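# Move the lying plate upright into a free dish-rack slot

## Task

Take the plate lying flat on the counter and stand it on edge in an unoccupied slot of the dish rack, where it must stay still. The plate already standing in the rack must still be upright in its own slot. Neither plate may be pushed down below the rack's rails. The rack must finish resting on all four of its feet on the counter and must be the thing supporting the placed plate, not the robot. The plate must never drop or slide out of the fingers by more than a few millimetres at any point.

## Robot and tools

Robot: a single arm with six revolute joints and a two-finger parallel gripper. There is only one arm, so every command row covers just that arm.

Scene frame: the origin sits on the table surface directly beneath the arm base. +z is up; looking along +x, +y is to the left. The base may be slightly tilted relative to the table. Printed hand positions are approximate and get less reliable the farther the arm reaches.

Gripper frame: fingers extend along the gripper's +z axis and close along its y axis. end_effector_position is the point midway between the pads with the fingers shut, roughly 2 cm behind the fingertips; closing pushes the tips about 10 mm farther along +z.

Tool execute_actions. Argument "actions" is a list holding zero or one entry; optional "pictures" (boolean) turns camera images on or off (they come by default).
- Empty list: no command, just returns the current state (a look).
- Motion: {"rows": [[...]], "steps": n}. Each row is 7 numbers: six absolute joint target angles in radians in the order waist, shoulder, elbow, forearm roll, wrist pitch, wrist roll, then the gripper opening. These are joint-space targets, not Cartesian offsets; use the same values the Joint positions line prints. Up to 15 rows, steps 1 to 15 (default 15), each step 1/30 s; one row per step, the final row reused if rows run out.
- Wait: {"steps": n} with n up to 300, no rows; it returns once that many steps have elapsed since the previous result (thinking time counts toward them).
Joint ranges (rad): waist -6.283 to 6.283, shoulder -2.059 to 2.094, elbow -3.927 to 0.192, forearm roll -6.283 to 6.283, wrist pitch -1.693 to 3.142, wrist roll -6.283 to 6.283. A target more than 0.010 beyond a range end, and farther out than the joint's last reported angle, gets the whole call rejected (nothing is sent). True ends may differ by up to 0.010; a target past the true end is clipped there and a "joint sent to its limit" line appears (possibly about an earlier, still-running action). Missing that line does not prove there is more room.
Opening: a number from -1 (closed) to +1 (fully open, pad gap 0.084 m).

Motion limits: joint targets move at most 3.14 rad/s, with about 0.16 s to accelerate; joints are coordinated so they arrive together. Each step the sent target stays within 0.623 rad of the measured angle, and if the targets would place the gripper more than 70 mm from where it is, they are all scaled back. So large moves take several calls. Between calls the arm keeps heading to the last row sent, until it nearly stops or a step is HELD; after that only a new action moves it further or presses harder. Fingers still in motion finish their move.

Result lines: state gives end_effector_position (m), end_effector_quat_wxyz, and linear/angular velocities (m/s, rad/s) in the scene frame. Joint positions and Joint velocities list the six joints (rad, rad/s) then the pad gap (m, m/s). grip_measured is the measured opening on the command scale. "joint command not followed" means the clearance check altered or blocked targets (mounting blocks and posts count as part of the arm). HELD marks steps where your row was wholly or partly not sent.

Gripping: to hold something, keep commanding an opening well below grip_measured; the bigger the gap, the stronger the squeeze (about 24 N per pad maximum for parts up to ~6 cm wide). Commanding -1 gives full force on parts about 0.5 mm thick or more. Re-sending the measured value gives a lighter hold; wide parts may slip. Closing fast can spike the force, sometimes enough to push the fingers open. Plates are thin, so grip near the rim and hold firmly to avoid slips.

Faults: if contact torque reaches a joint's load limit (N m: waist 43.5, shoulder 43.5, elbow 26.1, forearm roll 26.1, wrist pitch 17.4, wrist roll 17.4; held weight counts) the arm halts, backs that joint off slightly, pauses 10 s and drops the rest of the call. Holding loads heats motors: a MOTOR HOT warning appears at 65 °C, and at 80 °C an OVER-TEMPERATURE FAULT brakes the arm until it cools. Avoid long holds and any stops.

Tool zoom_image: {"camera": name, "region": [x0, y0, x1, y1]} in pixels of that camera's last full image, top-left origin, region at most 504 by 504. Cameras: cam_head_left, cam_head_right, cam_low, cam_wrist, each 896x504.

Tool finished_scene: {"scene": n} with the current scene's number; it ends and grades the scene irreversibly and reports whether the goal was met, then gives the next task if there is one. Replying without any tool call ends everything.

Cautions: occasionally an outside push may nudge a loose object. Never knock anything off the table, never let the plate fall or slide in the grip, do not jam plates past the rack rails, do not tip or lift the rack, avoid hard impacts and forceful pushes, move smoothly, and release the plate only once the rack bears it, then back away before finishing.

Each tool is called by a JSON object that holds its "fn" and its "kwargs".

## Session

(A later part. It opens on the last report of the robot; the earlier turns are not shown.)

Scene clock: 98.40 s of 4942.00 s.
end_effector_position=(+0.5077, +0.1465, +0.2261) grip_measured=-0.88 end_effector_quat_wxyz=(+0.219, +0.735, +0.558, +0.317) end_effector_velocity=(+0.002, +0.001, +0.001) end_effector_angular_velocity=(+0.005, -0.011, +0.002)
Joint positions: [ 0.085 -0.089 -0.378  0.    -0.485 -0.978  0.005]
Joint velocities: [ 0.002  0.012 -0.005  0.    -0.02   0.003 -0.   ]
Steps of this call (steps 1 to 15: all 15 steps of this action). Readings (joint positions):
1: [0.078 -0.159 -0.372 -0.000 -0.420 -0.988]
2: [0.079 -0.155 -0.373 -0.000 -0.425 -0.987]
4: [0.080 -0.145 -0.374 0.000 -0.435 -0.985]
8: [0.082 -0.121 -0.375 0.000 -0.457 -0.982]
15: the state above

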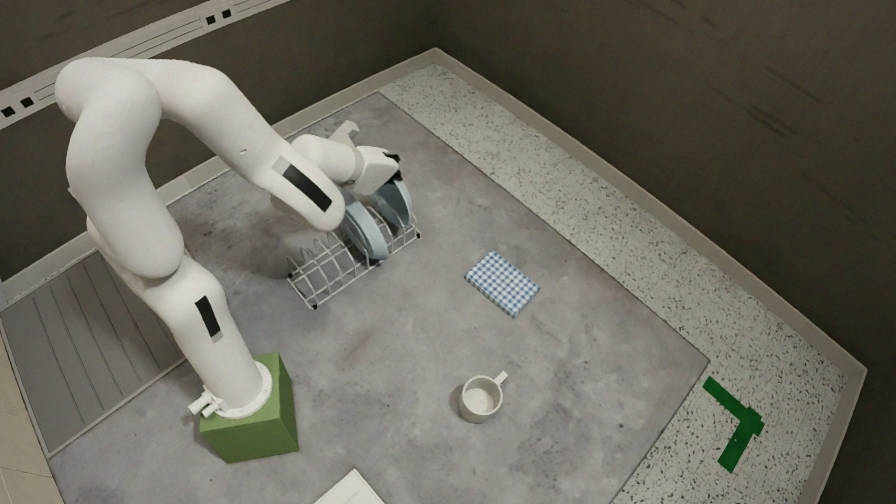

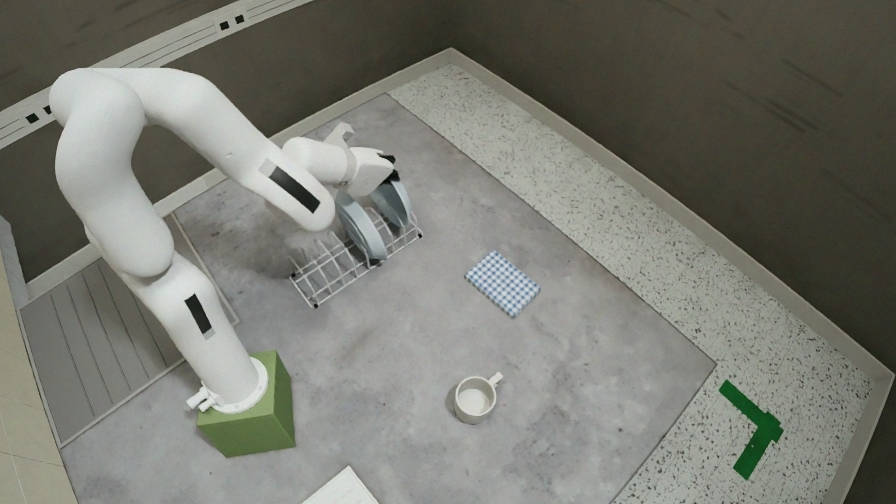

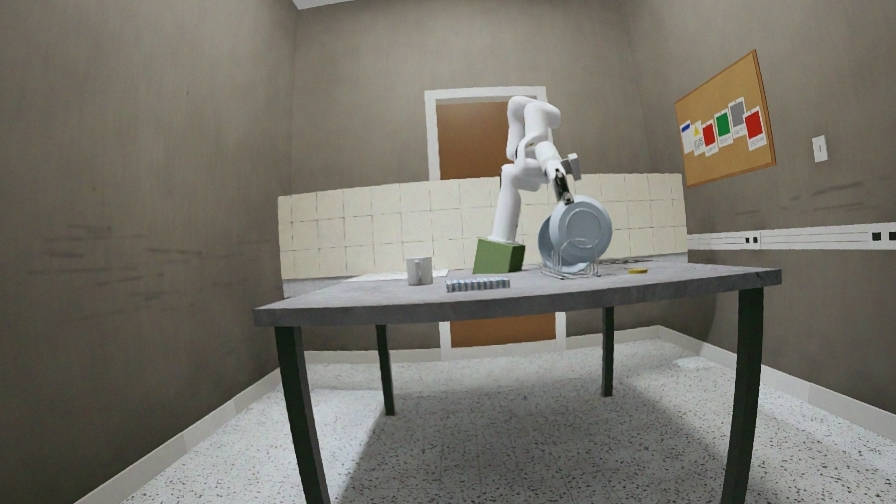

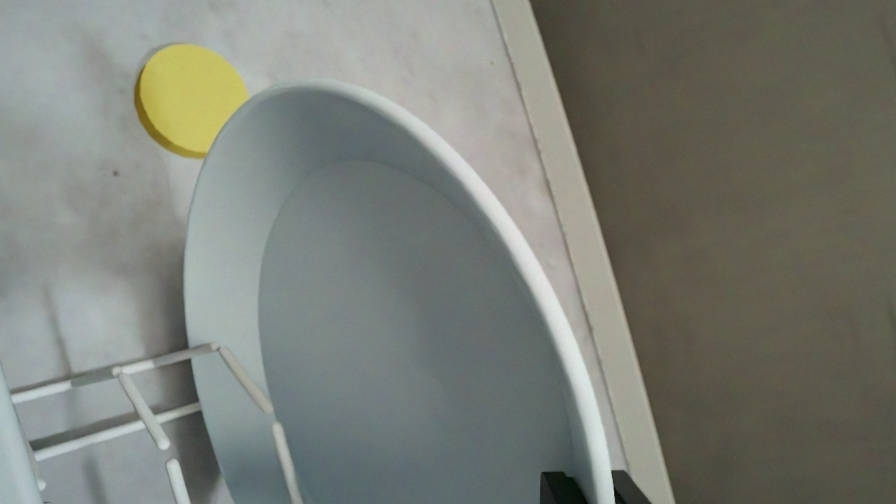

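{"fn": "execute_actions", "kwargs": {"actions": [{"rows":[[0.085,-0.083,-0.378,0,-0.492,-0.978,-1],[0.085,-0.077,-0.379,0,-0.497,-0.978,-1],[0.085,-0.071,-0.38,0,-0.502,-0.978,-1],[0.085,-0.065,-0.38,0,-0.508,-0.978,-1],[0.085,-0.059,-0.381,0,-0.513,-0.978,-1],[0.085,-0.053,-0.382,0,-0.518,-0.978,-1],[0.085,-0.047,-0.382,0,-0.524,-0.978,-1],[0.085,-0.041,-0.383,0,-0.529,-0.978,-1],[0.085,-0.035,-0.384,0,-0.534,-0.978,-1],[0.086,-0.029,-0.384,0,-0.54,-0.977,-1],[0.086,-0.023,-0.385,0,-0.545,-0.977,-1],[0.086,-0.017,-0.386,0,-0.55,-0.977,-1],[0.086,-0.011,-0.386,0,-0.556,-0.977,-1]],"steps":15}]}}

{"fn": "zoom_image", "kwargs": {"camera": "cam_head_left", "region": [300,120,450,270]}}

{"fn": "zoom_image", "kwargs": {"camera": "cam_low", "region": [510,150,650,290]}}

Scene clock: 102.80 s of 4942.00 s.
end_effector_position=(+0.5082, +0.1437, +0.2091) grip_measured=-0.88 end_effector_quat_wxyz=(+0.218, +0.735, +0.558, +0.317) end_effector_velocity=(-0.007, -0.008, -0.031) end_effector_angular_velocity=(-0.006, +0.024, -0.004)
Joint positions: [ 0.086 -0.014 -0.386  0.    -0.552 -0.977  0.005]
Joint velocities: [ 0.     0.101  0.002 -0.001 -0.078  0.001  0.001]
Steps of this call (steps 1 to 15: the robot went on to your last target; steps 16 to 100: nothing new was sent; then 0.57 s passed at rest; steps 101 to 115: all 15 steps of this action). Readings (joint positions):
101: [0.085 -0.089 -0.378 -0.000 -0.486 -0.978]
102: [0.085 -0.087 -0.378 0.000 -0.488 -0.978]
104: [0.085 -0.079 -0.380 0.000 -0.497 -0.978]
108: [0.085 -0.055 -0.382 0.000 -0.517 -0.978]
115: the state above

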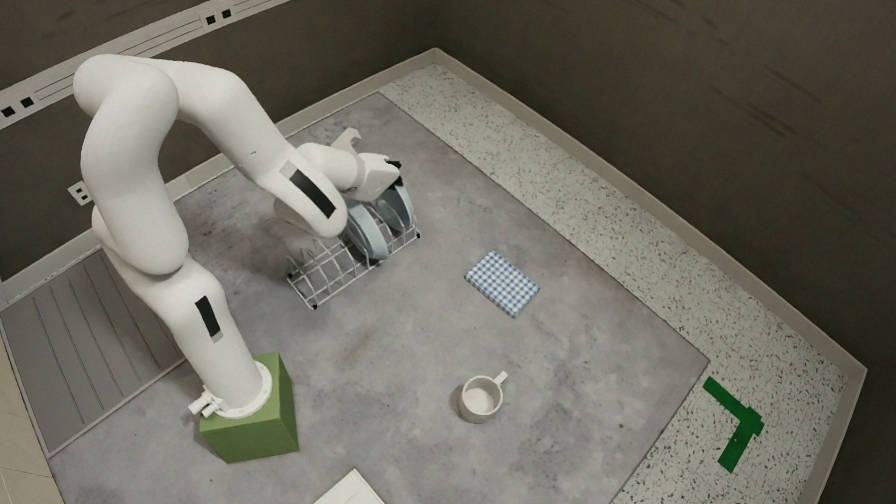

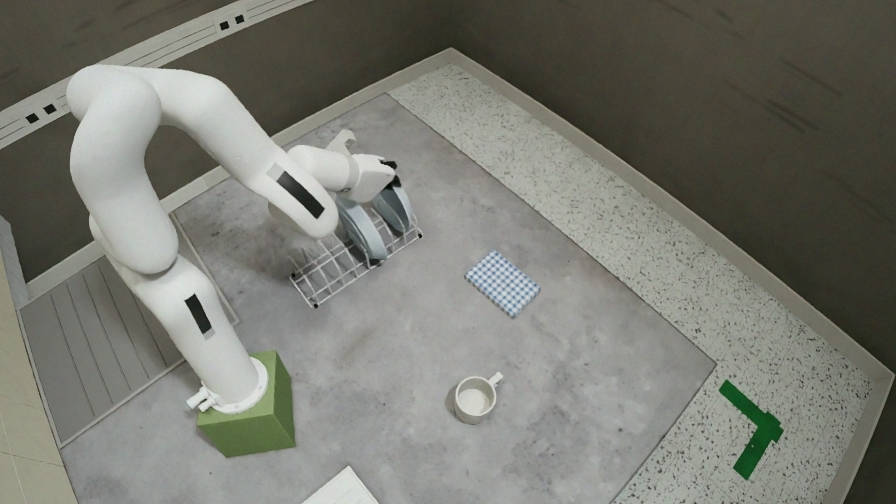

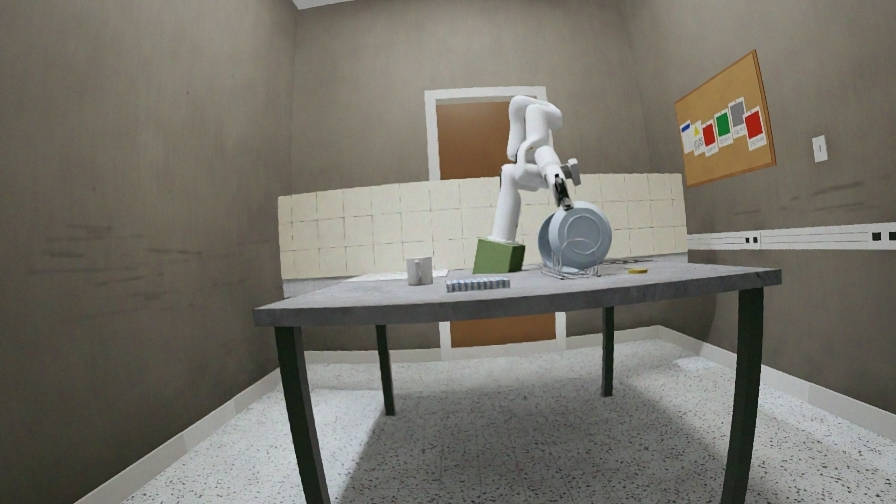

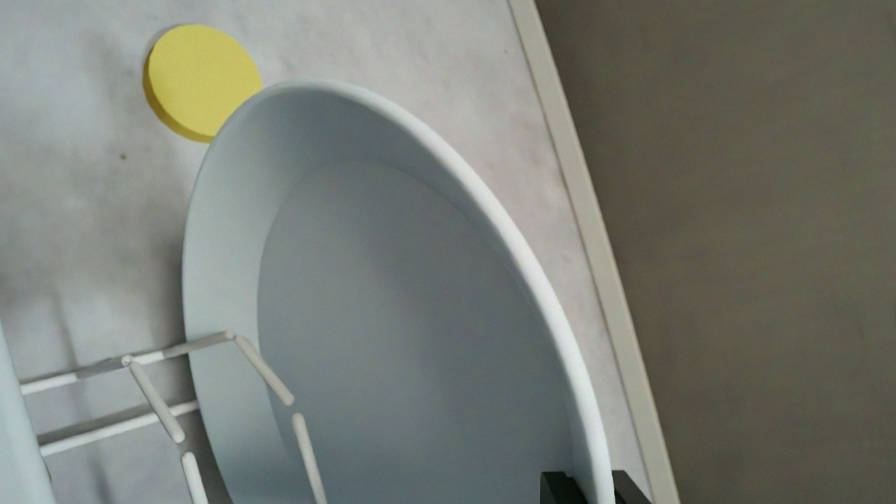

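Region (300, 120, 450, 270) of cam_head_left's 896x504 image, scaled by 3.360, with more detail than that image has.

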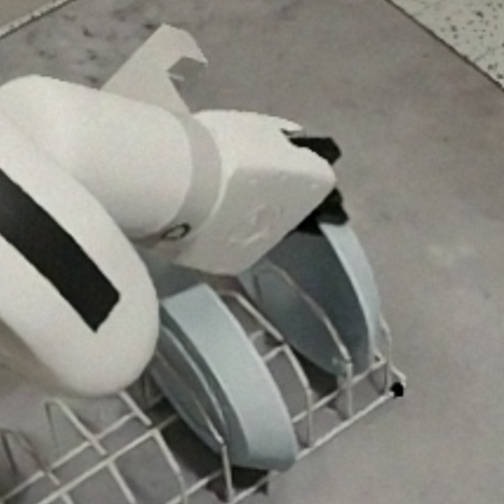

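Region (510, 150, 650, 290) of cam_low's 896x504 image, scaled by 3.600, with more detail than that image has.

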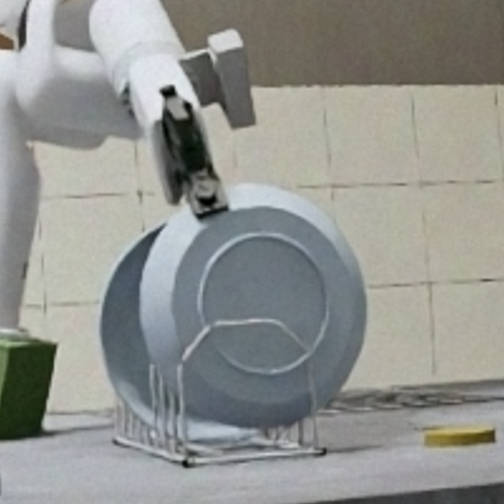

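{"fn": "execute_actions", "kwargs": {"actions": [{"rows":[[0.086,-0.008,-0.386,0,-0.559,-0.977,-1],[0.086,-0.005,-0.387,0,-0.561,-0.977,-1],[0.087,-0.002,-0.387,0,-0.564,-0.976,-1],[0.087,0.001,-0.387,0,-0.567,-0.976,-1],[0.087,0.004,-0.388,0,-0.569,-0.976,-1],[0.087,0.007,-0.388,0,-0.572,-0.975,-1],[0.088,0.01,-0.389,0,-0.574,-0.975,-1],[0.088,0.013,-0.389,0,-0.577,-0.974,-1],[0.088,0.016,-0.389,0,-0.58,-0.974,-1],[0.089,0.019,-0.39,0,-0.582,-0.973,-1],[0.089,0.022,-0.39,0,-0.585,-0.973,-1],[0.089,0.025,-0.391,0,-0.587,-0.973,-1]],"steps":15}]}}

{"fn": "zoom_image", "kwargs": {"camera": "cam_low", "region": [520,190,620,290]}}

Scene clock: 105.40 s of 4942.00 s.
end_effector_position=(+0.5080, +0.1434, +0.2000) grip_measured=-0.88 end_effector_quat_wxyz=(+0.217, +0.735, +0.558, +0.318) end_effector_velocity=(+0.000, -0.000, -0.005) end_effector_angular_velocity=(+0.001, +0.001, +0.000)
Joint positions: [ 0.089  0.024 -0.391  0.    -0.586 -0.973  0.005]
Joint velocities: [ 0.002  0.02  -0.004  0.    -0.016  0.001  0.   ]
Steps of this call (steps 1 to 15: the robot went on to your last target; steps 16 to 63: nothing new was sent; steps 64 to 78: all 15 steps of this action). Readings (joint positions):
64: [0.086 -0.011 -0.386 -0.000 -0.556 -0.977]
65: [0.086 -0.010 -0.386 0.000 -0.557 -0.977]
67: [0.086 -0.006 -0.387 0.000 -0.562 -0.977]
71: [0.087 0.006 -0.388 0.000 -0.571 -0.975]
78: the state above

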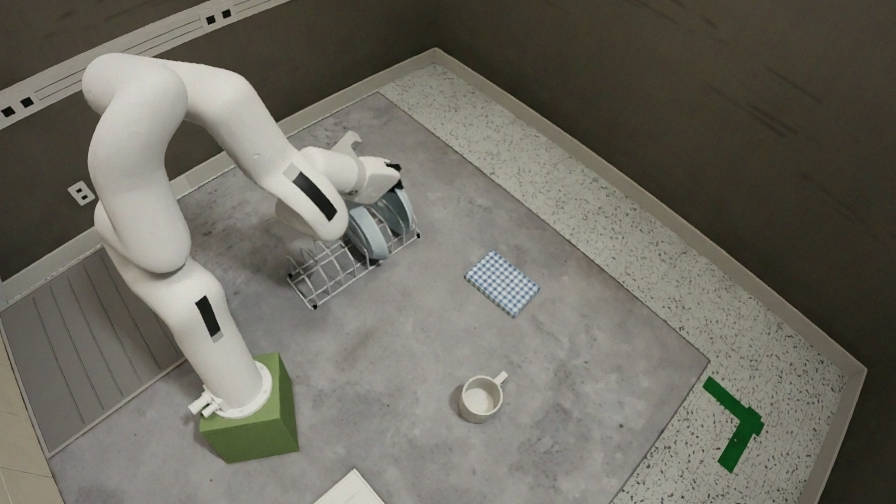

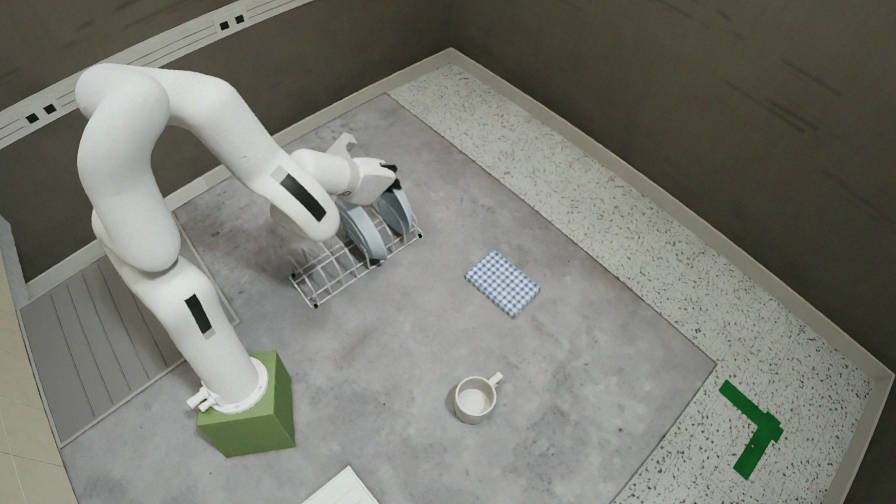

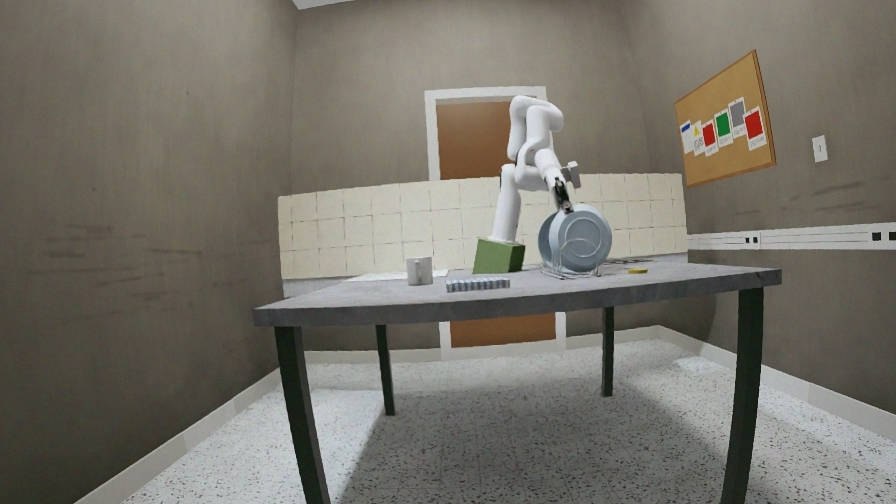

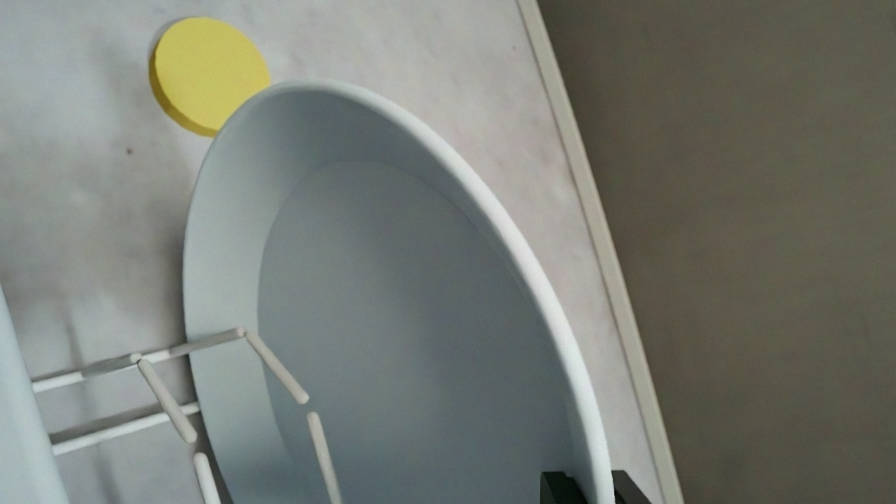

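Region (520, 190, 620, 290) of cam_low's 896x504 image, scaled by 5.040, with more detail than that image has.

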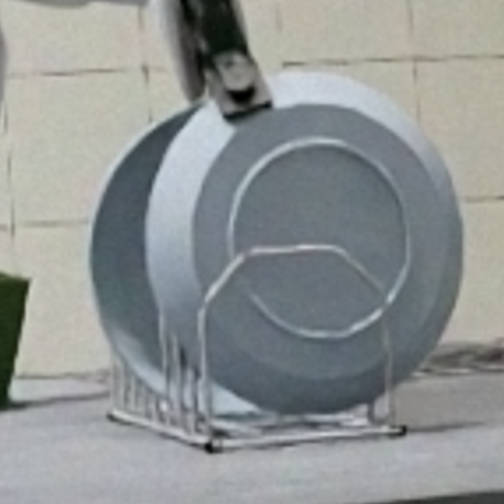

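{"fn": "execute_actions", "kwargs": {"actions": [{"rows":[[0.089,0.027,-0.391,0,-0.589,-0.973,-1],[0.089,0.029,-0.391,0,-0.591,-0.973,-1],[0.089,0.031,-0.392,0,-0.592,-0.972,-1],[0.09,0.033,-0.392,0,-0.594,-0.972,-1],[0.09,0.035,-0.392,0,-0.596,-0.972,-1],[0.09,0.037,-0.393,0,-0.597,-0.971,-1],[0.09,0.039,-0.393,0,-0.599,-0.971,-1],[0.09,0.041,-0.393,0,-0.601,-0.971,-1],[0.091,0.043,-0.394,0,-0.602,-0.97,-1],[0.091,0.045,-0.394,0,-0.604,-0.97,-1]],"steps":15}]}}

{"fn": "zoom_image", "kwargs": {"camera": "cam_low", "region": [520,190,620,290]}}

Scene clock: 109.97 s of 4942.00 s.
end_effector_position=(+0.5088, +0.1436, +0.1966) grip_measured=-0.89 end_effector_quat_wxyz=(+0.217, +0.735, +0.557, +0.320) end_effector_velocity=(-0.001, -0.000, -0.001) end_effector_angular_velocity=(+0.000, +0.002, -0.000)
Joint positions: [ 0.09   0.044 -0.395  0.    -0.605 -0.97   0.005]
Joint velocities: [ 0.     0.001  0.002  0.    -0.002  0.     0.   ]
Steps of this call (steps 1 to 15: the robot went on to your last target; steps 16 to 100: nothing new was sent; then 0.73 s passed at rest; steps 101 to 115: all 15 steps of this action). Readings (joint positions):
101: [0.089 0.025 -0.391 -0.000 -0.587 -0.973]
102: [0.089 0.026 -0.391 0.000 -0.588 -0.973]
104: [0.089 0.028 -0.392 0.000 -0.591 -0.973]
108: [0.090 0.037 -0.393 0.000 -0.597 -0.971]
115: the state above

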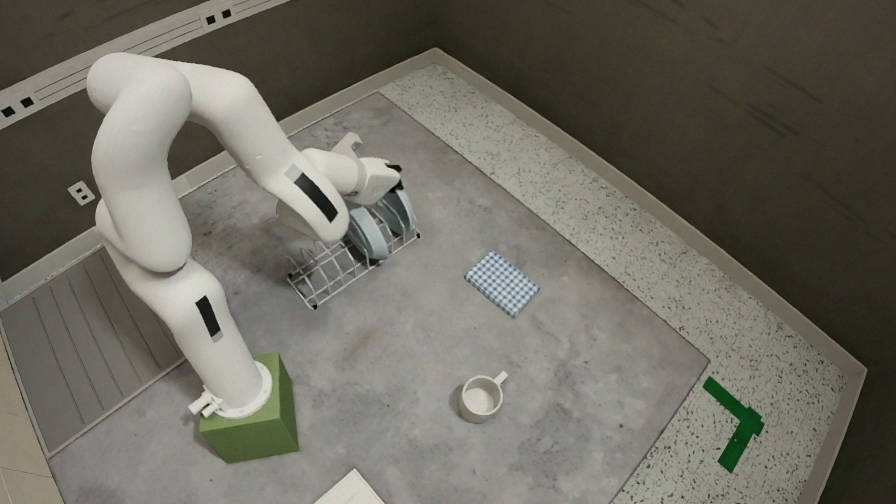

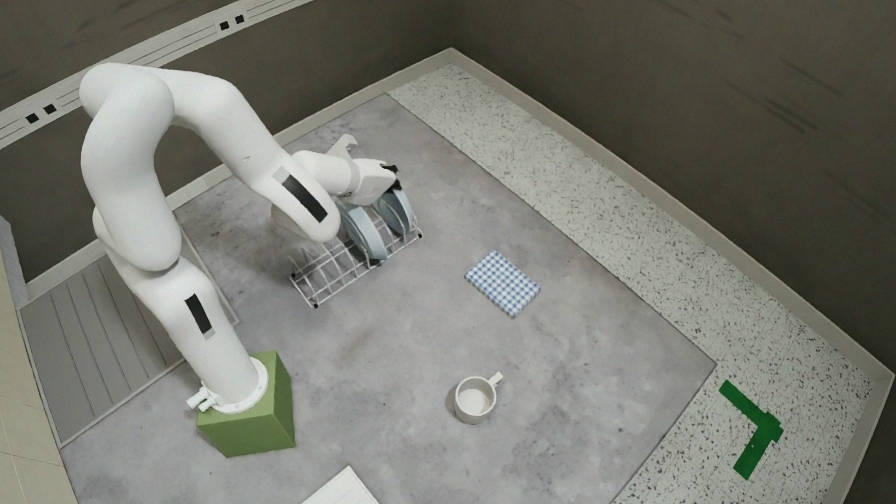

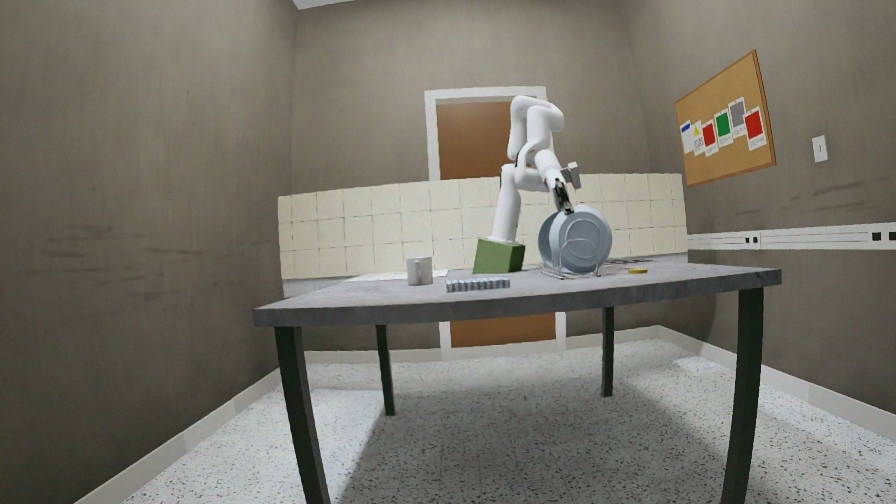

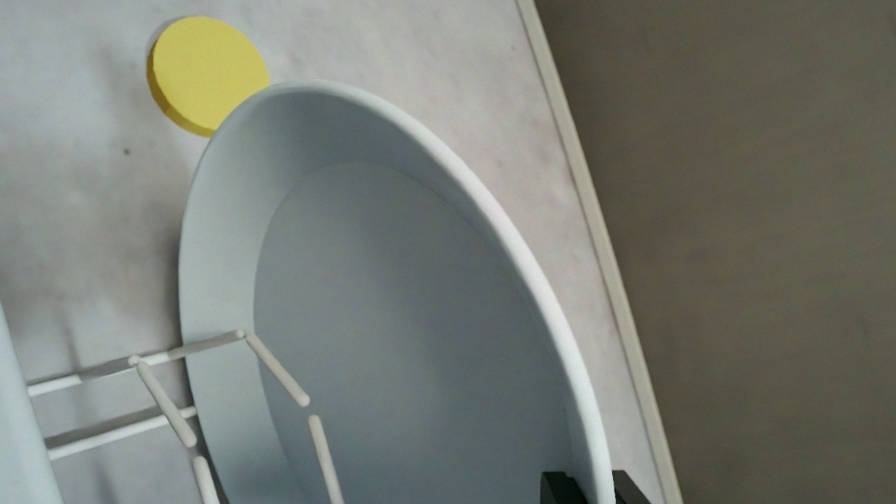

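Region (520, 190, 620, 290) of cam_low's 896x504 image, scaled by 5.040, with more detail than that image has.

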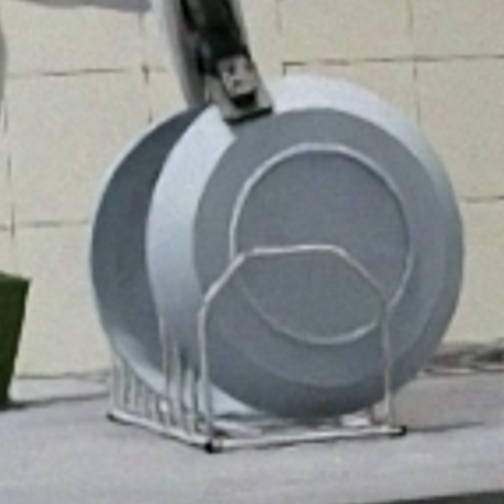

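{"fn": "execute_actions", "kwargs": {"actions": [{"rows":[[0.09,0.043,-0.394,0,-0.602,-0.971,-1],[0.089,0.042,-0.394,0,-0.601,-0.973,-1],[0.088,0.042,-0.394,0,-0.601,-0.974,-1],[0.087,0.042,-0.394,0,-0.601,-0.975,-1],[0.086,0.042,-0.394,0,-0.601,-0.977,-1],[0.085,0.043,-0.394,0,-0.602,-0.978,-1],[0.085,0.044,-0.394,0,-0.603,-0.978,-1],[0.085,0.045,-0.394,0,-0.604,-0.978,-1]],"steps":15}]}}

{"fn": "zoom_image", "kwargs": {"camera": "cam_low", "region": [540,240,620,290]}}

{"fn": "zoom_image", "kwargs": {"camera": "cam_head_left", "region": [340,160,440,260]}}

Scene clock: 113.27 s of 4942.00 s.
end_effector_position=(+0.5081, +0.1407, +0.1952) grip_measured=-0.88 end_effector_quat_wxyz=(+0.219, +0.735, +0.558, +0.317) end_effector_velocity=(+0.000, -0.001, +0.000) end_effector_angular_velocity=(-0.001, -0.001, -0.002)
Joint positions: [ 0.086  0.046 -0.393 -0.    -0.603 -0.978  0.005]
Joint velocities: [-0.002 -0.     0.     0.001  0.    -0.001 -0.   ]
Steps of this call (steps 1 to 15: the robot went on to your last target; steps 16 to 84: nothing new was sent; steps 85 to 99: all 15 steps of this action). Readings (joint positions):
85: [0.091 0.045 -0.394 0.000 -0.604 -0.970]
86: [0.091 0.044 -0.394 -0.000 -0.603 -0.970]
88: [0.090 0.043 -0.393 -0.000 -0.601 -0.973]
92: [0.087 0.044 -0.393 -0.001 -0.601 -0.977]
99: the state above

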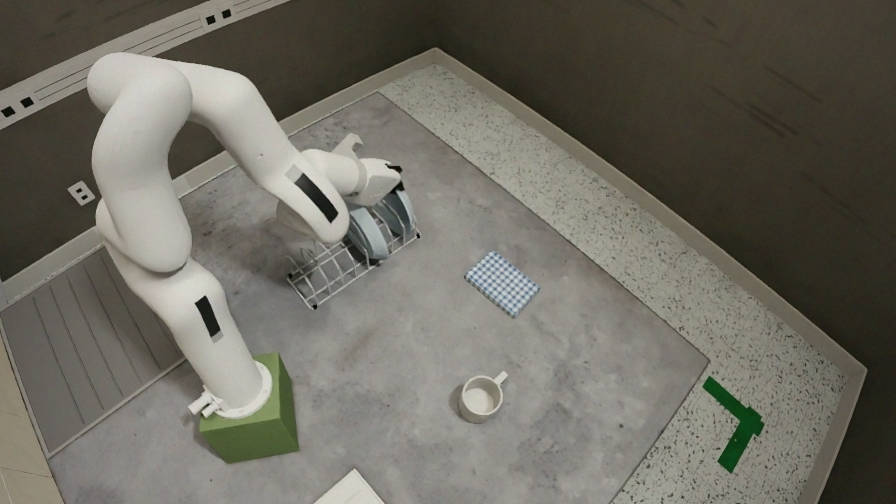

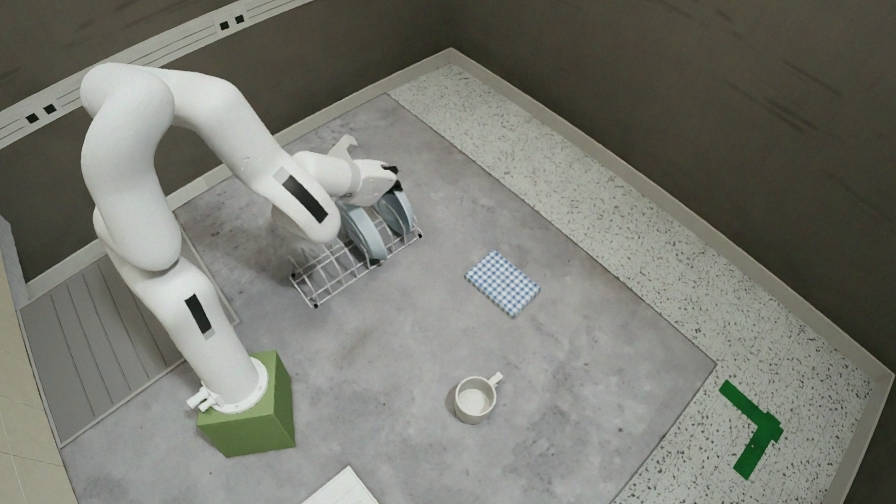

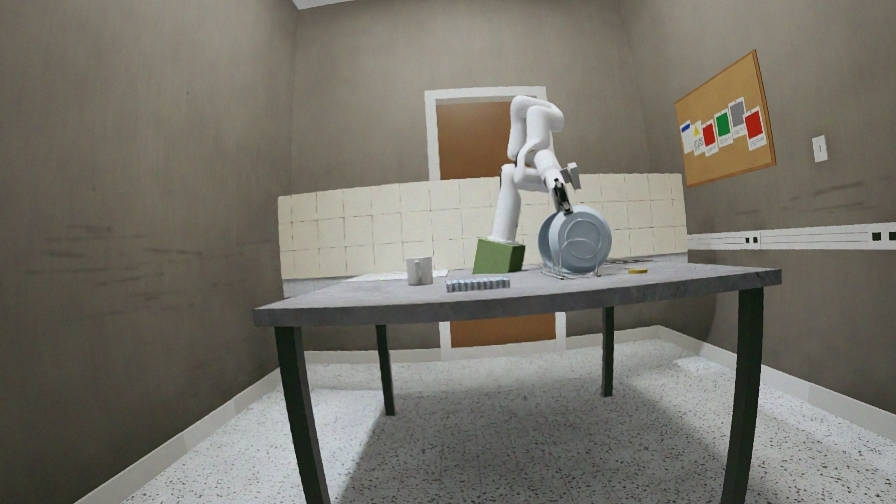

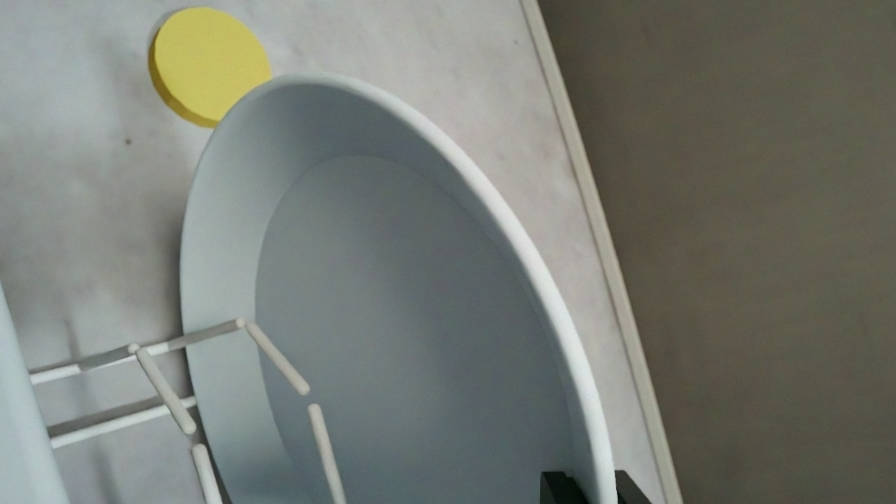

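Region (540, 240, 620, 290) of cam_low's 896x504 image, scaled by 6.300, with more detail than that image has; it fills the top 315 rows of this view, and the rest is white.

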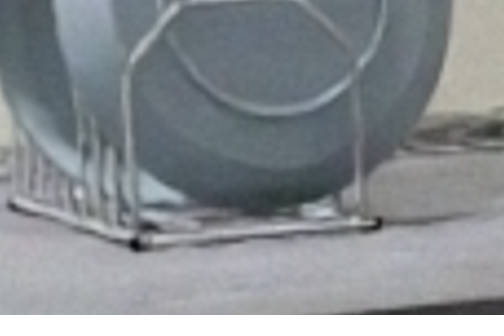

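Region (340, 160, 440, 260) of cam_head_left's 896x504 image, scaled by 5.040, with more detail than that image has.

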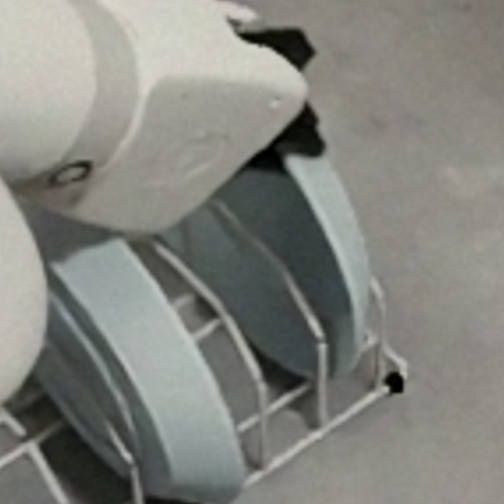

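{"fn": "execute_actions", "kwargs": {"actions": [{"rows":[[0.086,0.045,-0.394,0,-0.604,-0.977,-0.96],[0.086,0.045,-0.394,0,-0.604,-0.977,-0.93],[0.086,0.045,-0.394,0,-0.604,-0.977,-0.91],[0.086,0.045,-0.394,0,-0.604,-0.977,-0.89],[0.086,0.045,-0.394,0,-0.604,-0.977,-0.87],[0.086,0.045,-0.394,0,-0.604,-0.977,-0.86],[0.086,0.045,-0.394,0,-0.604,-0.977,-0.85],[0.086,0.045,-0.394,0,-0.604,-0.977,-0.84],[0.086,0.045,-0.394,0,-0.604,-0.977,-0.83],[0.086,0.045,-0.394,0,-0.604,-0.977,-0.81],[0.086,0.045,-0.394,0,-0.604,-0.977,-0.79],[0.086,0.045,-0.394,0,-0.604,-0.977,-0.77],[0.086,0.045,-0.394,0,-0.604,-0.977,-0.75]],"steps":15}], "pictures": false}}

{"fn": "execute_actions", "kwargs": {"actions": [{"rows":[[0.086,0.045,-0.394,0,-0.604,-0.977,-0.72],[0.086,0.045,-0.394,0,-0.604,-0.977,-0.69],[0.086,0.045,-0.394,0,-0.604,-0.977,-0.66],[0.086,0.045,-0.394,0,-0.604,-0.977,-0.63],[0.086,0.045,-0.394,0,-0.604,-0.977,-0.6],[0.086,0.045,-0.394,0,-0.604,-0.977,-0.57],[0.086,0.045,-0.394,0,-0.604,-0.977,-0.54],[0.086,0.045,-0.394,0,-0.604,-0.977,-0.5]],"steps":15}]}}

Scene clock: 119.97 s of 4942.00 s.
end_effector_position=(+0.5071, +0.1405, +0.1939) grip_measured=-0.77 end_effector_quat_wxyz=(+0.218, +0.736, +0.559, +0.315) end_effector_velocity=(+0.003, +0.002, +0.004) end_effector_angular_velocity=(+0.004, -0.010, +0.002)
Joint positions: [ 0.086  0.046 -0.392 -0.    -0.602 -0.977  0.01 ]
Joint velocities: [ 0.    -0.001 -0.007 -0.001 -0.003  0.002  0.003]
Steps of this call (steps 1 to 15: the robot went on to your last target; steps 16 to 100: nothing new was sent; then 2.87 s passed at rest; steps 101 to 115: all 15 steps of this action). Readings (joint positions):
101: [0.085 0.045 -0.394 -0.000 -0.604 -0.978]
102: [0.085 0.045 -0.394 0.000 -0.604 -0.978]
104: [0.086 0.045 -0.394 0.000 -0.604 -0.977]
108: [0.086 0.045 -0.394 0.000 -0.604 -0.977]
115: the state above

Scene clock: 120.47 s of 4942.00 s.
end_effector_position=(+0.5084, +0.1410, +0.1957) grip_measured=-0.52 end_effector_quat_wxyz=(+0.219, +0.735, +0.558, +0.318) end_effector_velocity=(+0.000, +0.000, +0.000) end_effector_angular_velocity=(+0.000, -0.001, +0.000)
Joint positions: [ 0.086  0.045 -0.394 -0.    -0.604 -0.977  0.021]
Joint velocities: [ 0.    -0.    -0.    -0.    -0.001  0.     0.   ]
Steps of this call (steps 1 to 15: all 15 steps of this action). Readings (joint positions):
1: [0.086 0.046 -0.392 -0.000 -0.602 -0.977]
2: [0.086 0.046 -0.392 -0.000 -0.603 -0.977]
4: [0.086 0.046 -0.393 -0.000 -0.603 -0.977]
8: [0.086 0.045 -0.394 -0.000 -0.604 -0.977]
15: the state above

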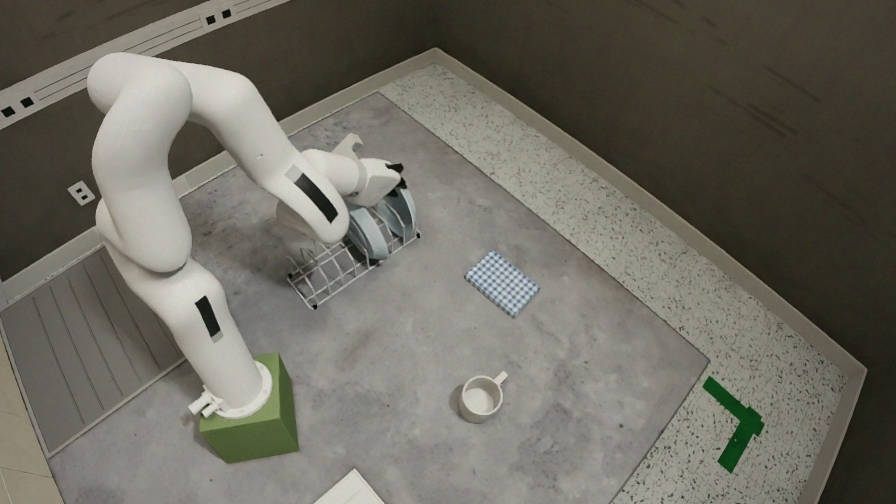

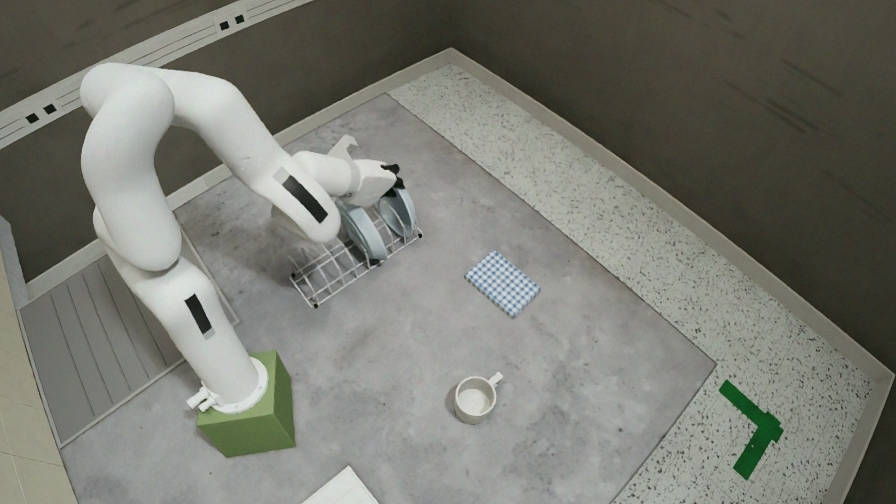

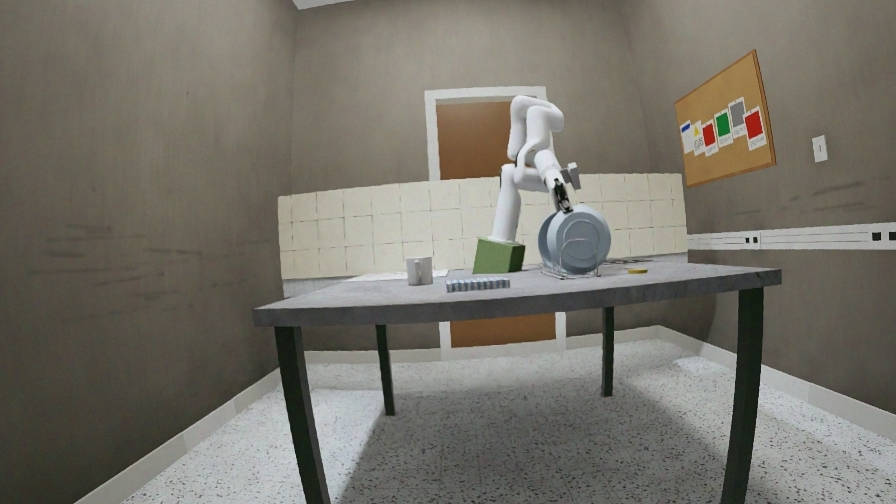

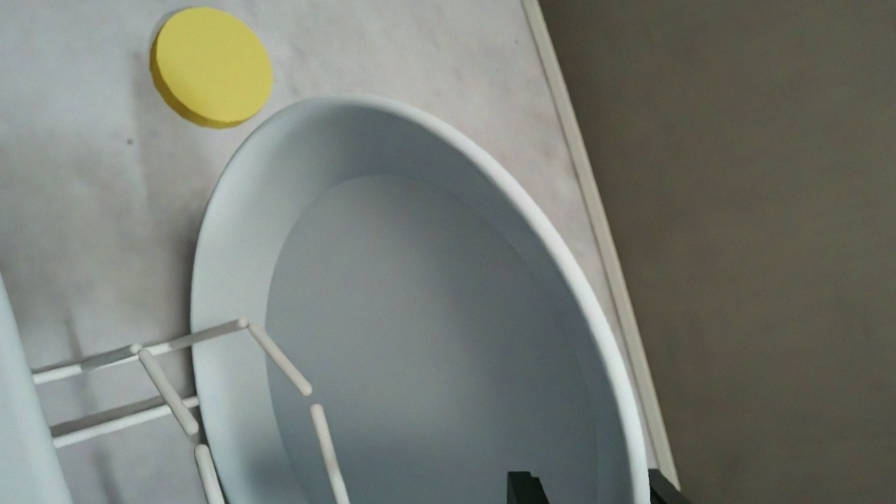

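{"fn": "execute_actions", "kwargs": {"actions": [{"rows":[[0.086,0.045,-0.394,0,-0.604,-0.977,-0.46],[0.086,0.045,-0.394,0,-0.604,-0.977,-0.42],[0.086,0.045,-0.394,0,-0.604,-0.977,-0.38],[0.086,0.045,-0.394,0,-0.604,-0.977,-0.34],[0.086,0.045,-0.394,0,-0.604,-0.977,-0.3],[0.086,0.045,-0.394,0,-0.604,-0.977,-0.26],[0.086,0.045,-0.394,0,-0.604,-0.977,-0.22],[0.086,0.045,-0.394,0,-0.604,-0.977,-0.18]],"steps":15}]}}

Scene clock: 123.57 s of 4942.00 s.
end_effector_position=(+0.5085, +0.1411, +0.1958) grip_measured=-0.19 end_effector_quat_wxyz=(+0.219, +0.735, +0.558, +0.318) end_effector_velocity=(+0.000, +0.000, +0.000) end_effector_angular_velocity=(+0.000, -0.001, -0.000)
Joint positions: [ 0.086  0.045 -0.394 -0.    -0.604 -0.977  0.036]
Joint velocities: [ 0.    -0.    -0.     0.001 -0.001 -0.     0.   ]
Steps of this call (steps 1 to 15: the robot went on to your last target; steps 16 to 78: nothing new was sent; steps 79 to 93: all 15 steps of this action). Readings (joint positions):
79: [0.086 0.045 -0.394 -0.000 -0.604 -0.977]
80: [0.086 0.045 -0.394 -0.000 -0.604 -0.977]
82: [0.086 0.045 -0.394 -0.000 -0.604 -0.977]
86: [0.086 0.045 -0.394 -0.000 -0.604 -0.977]
93: the state above

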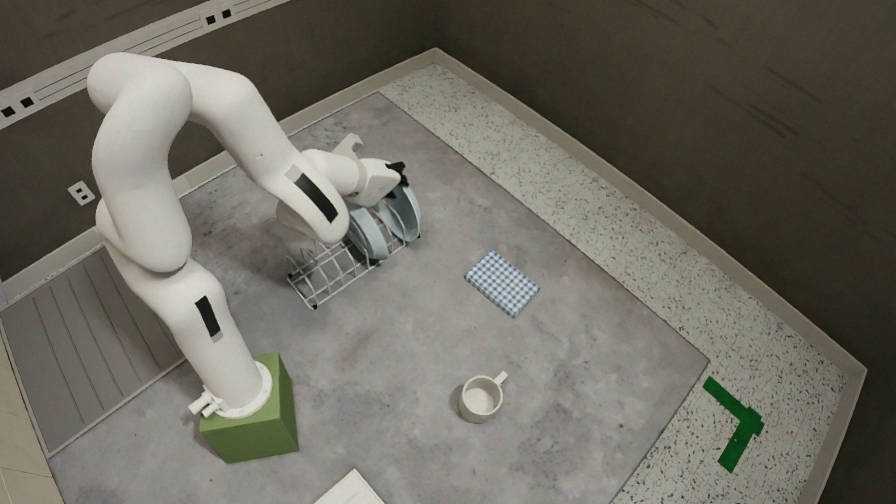

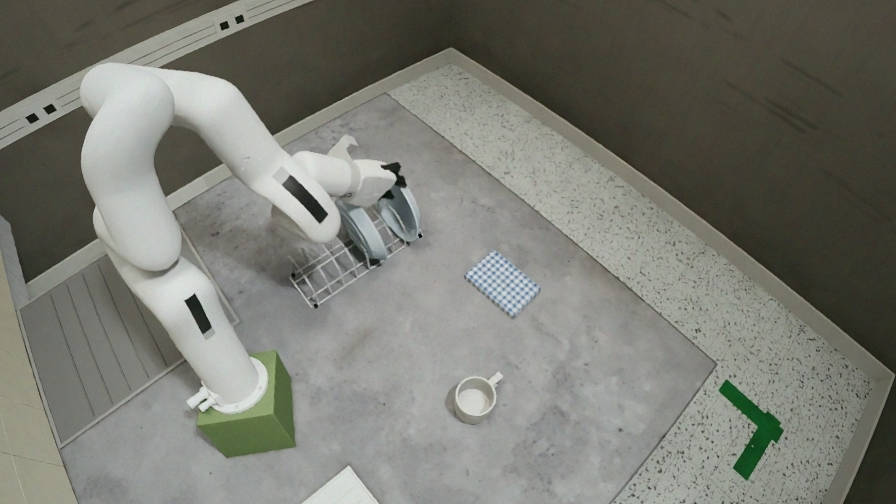

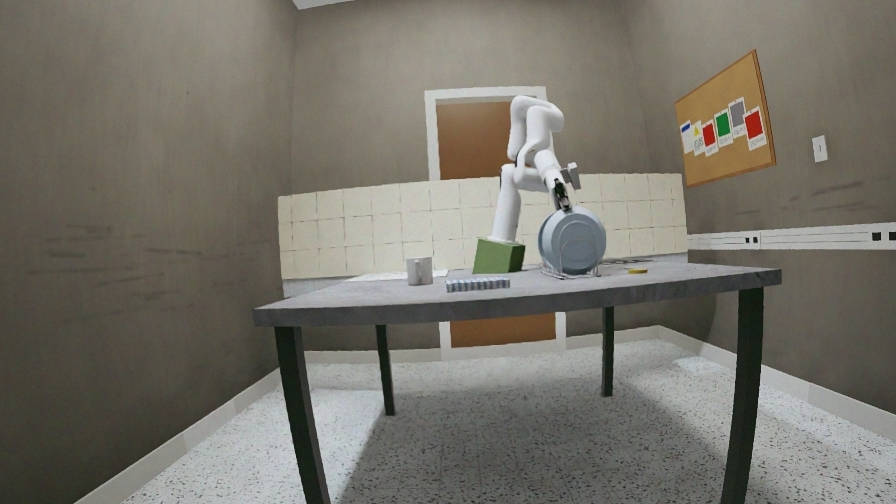

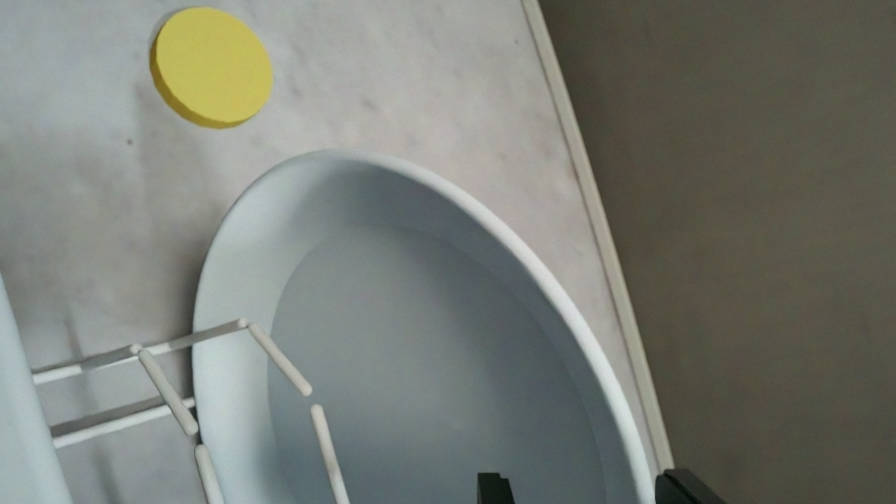

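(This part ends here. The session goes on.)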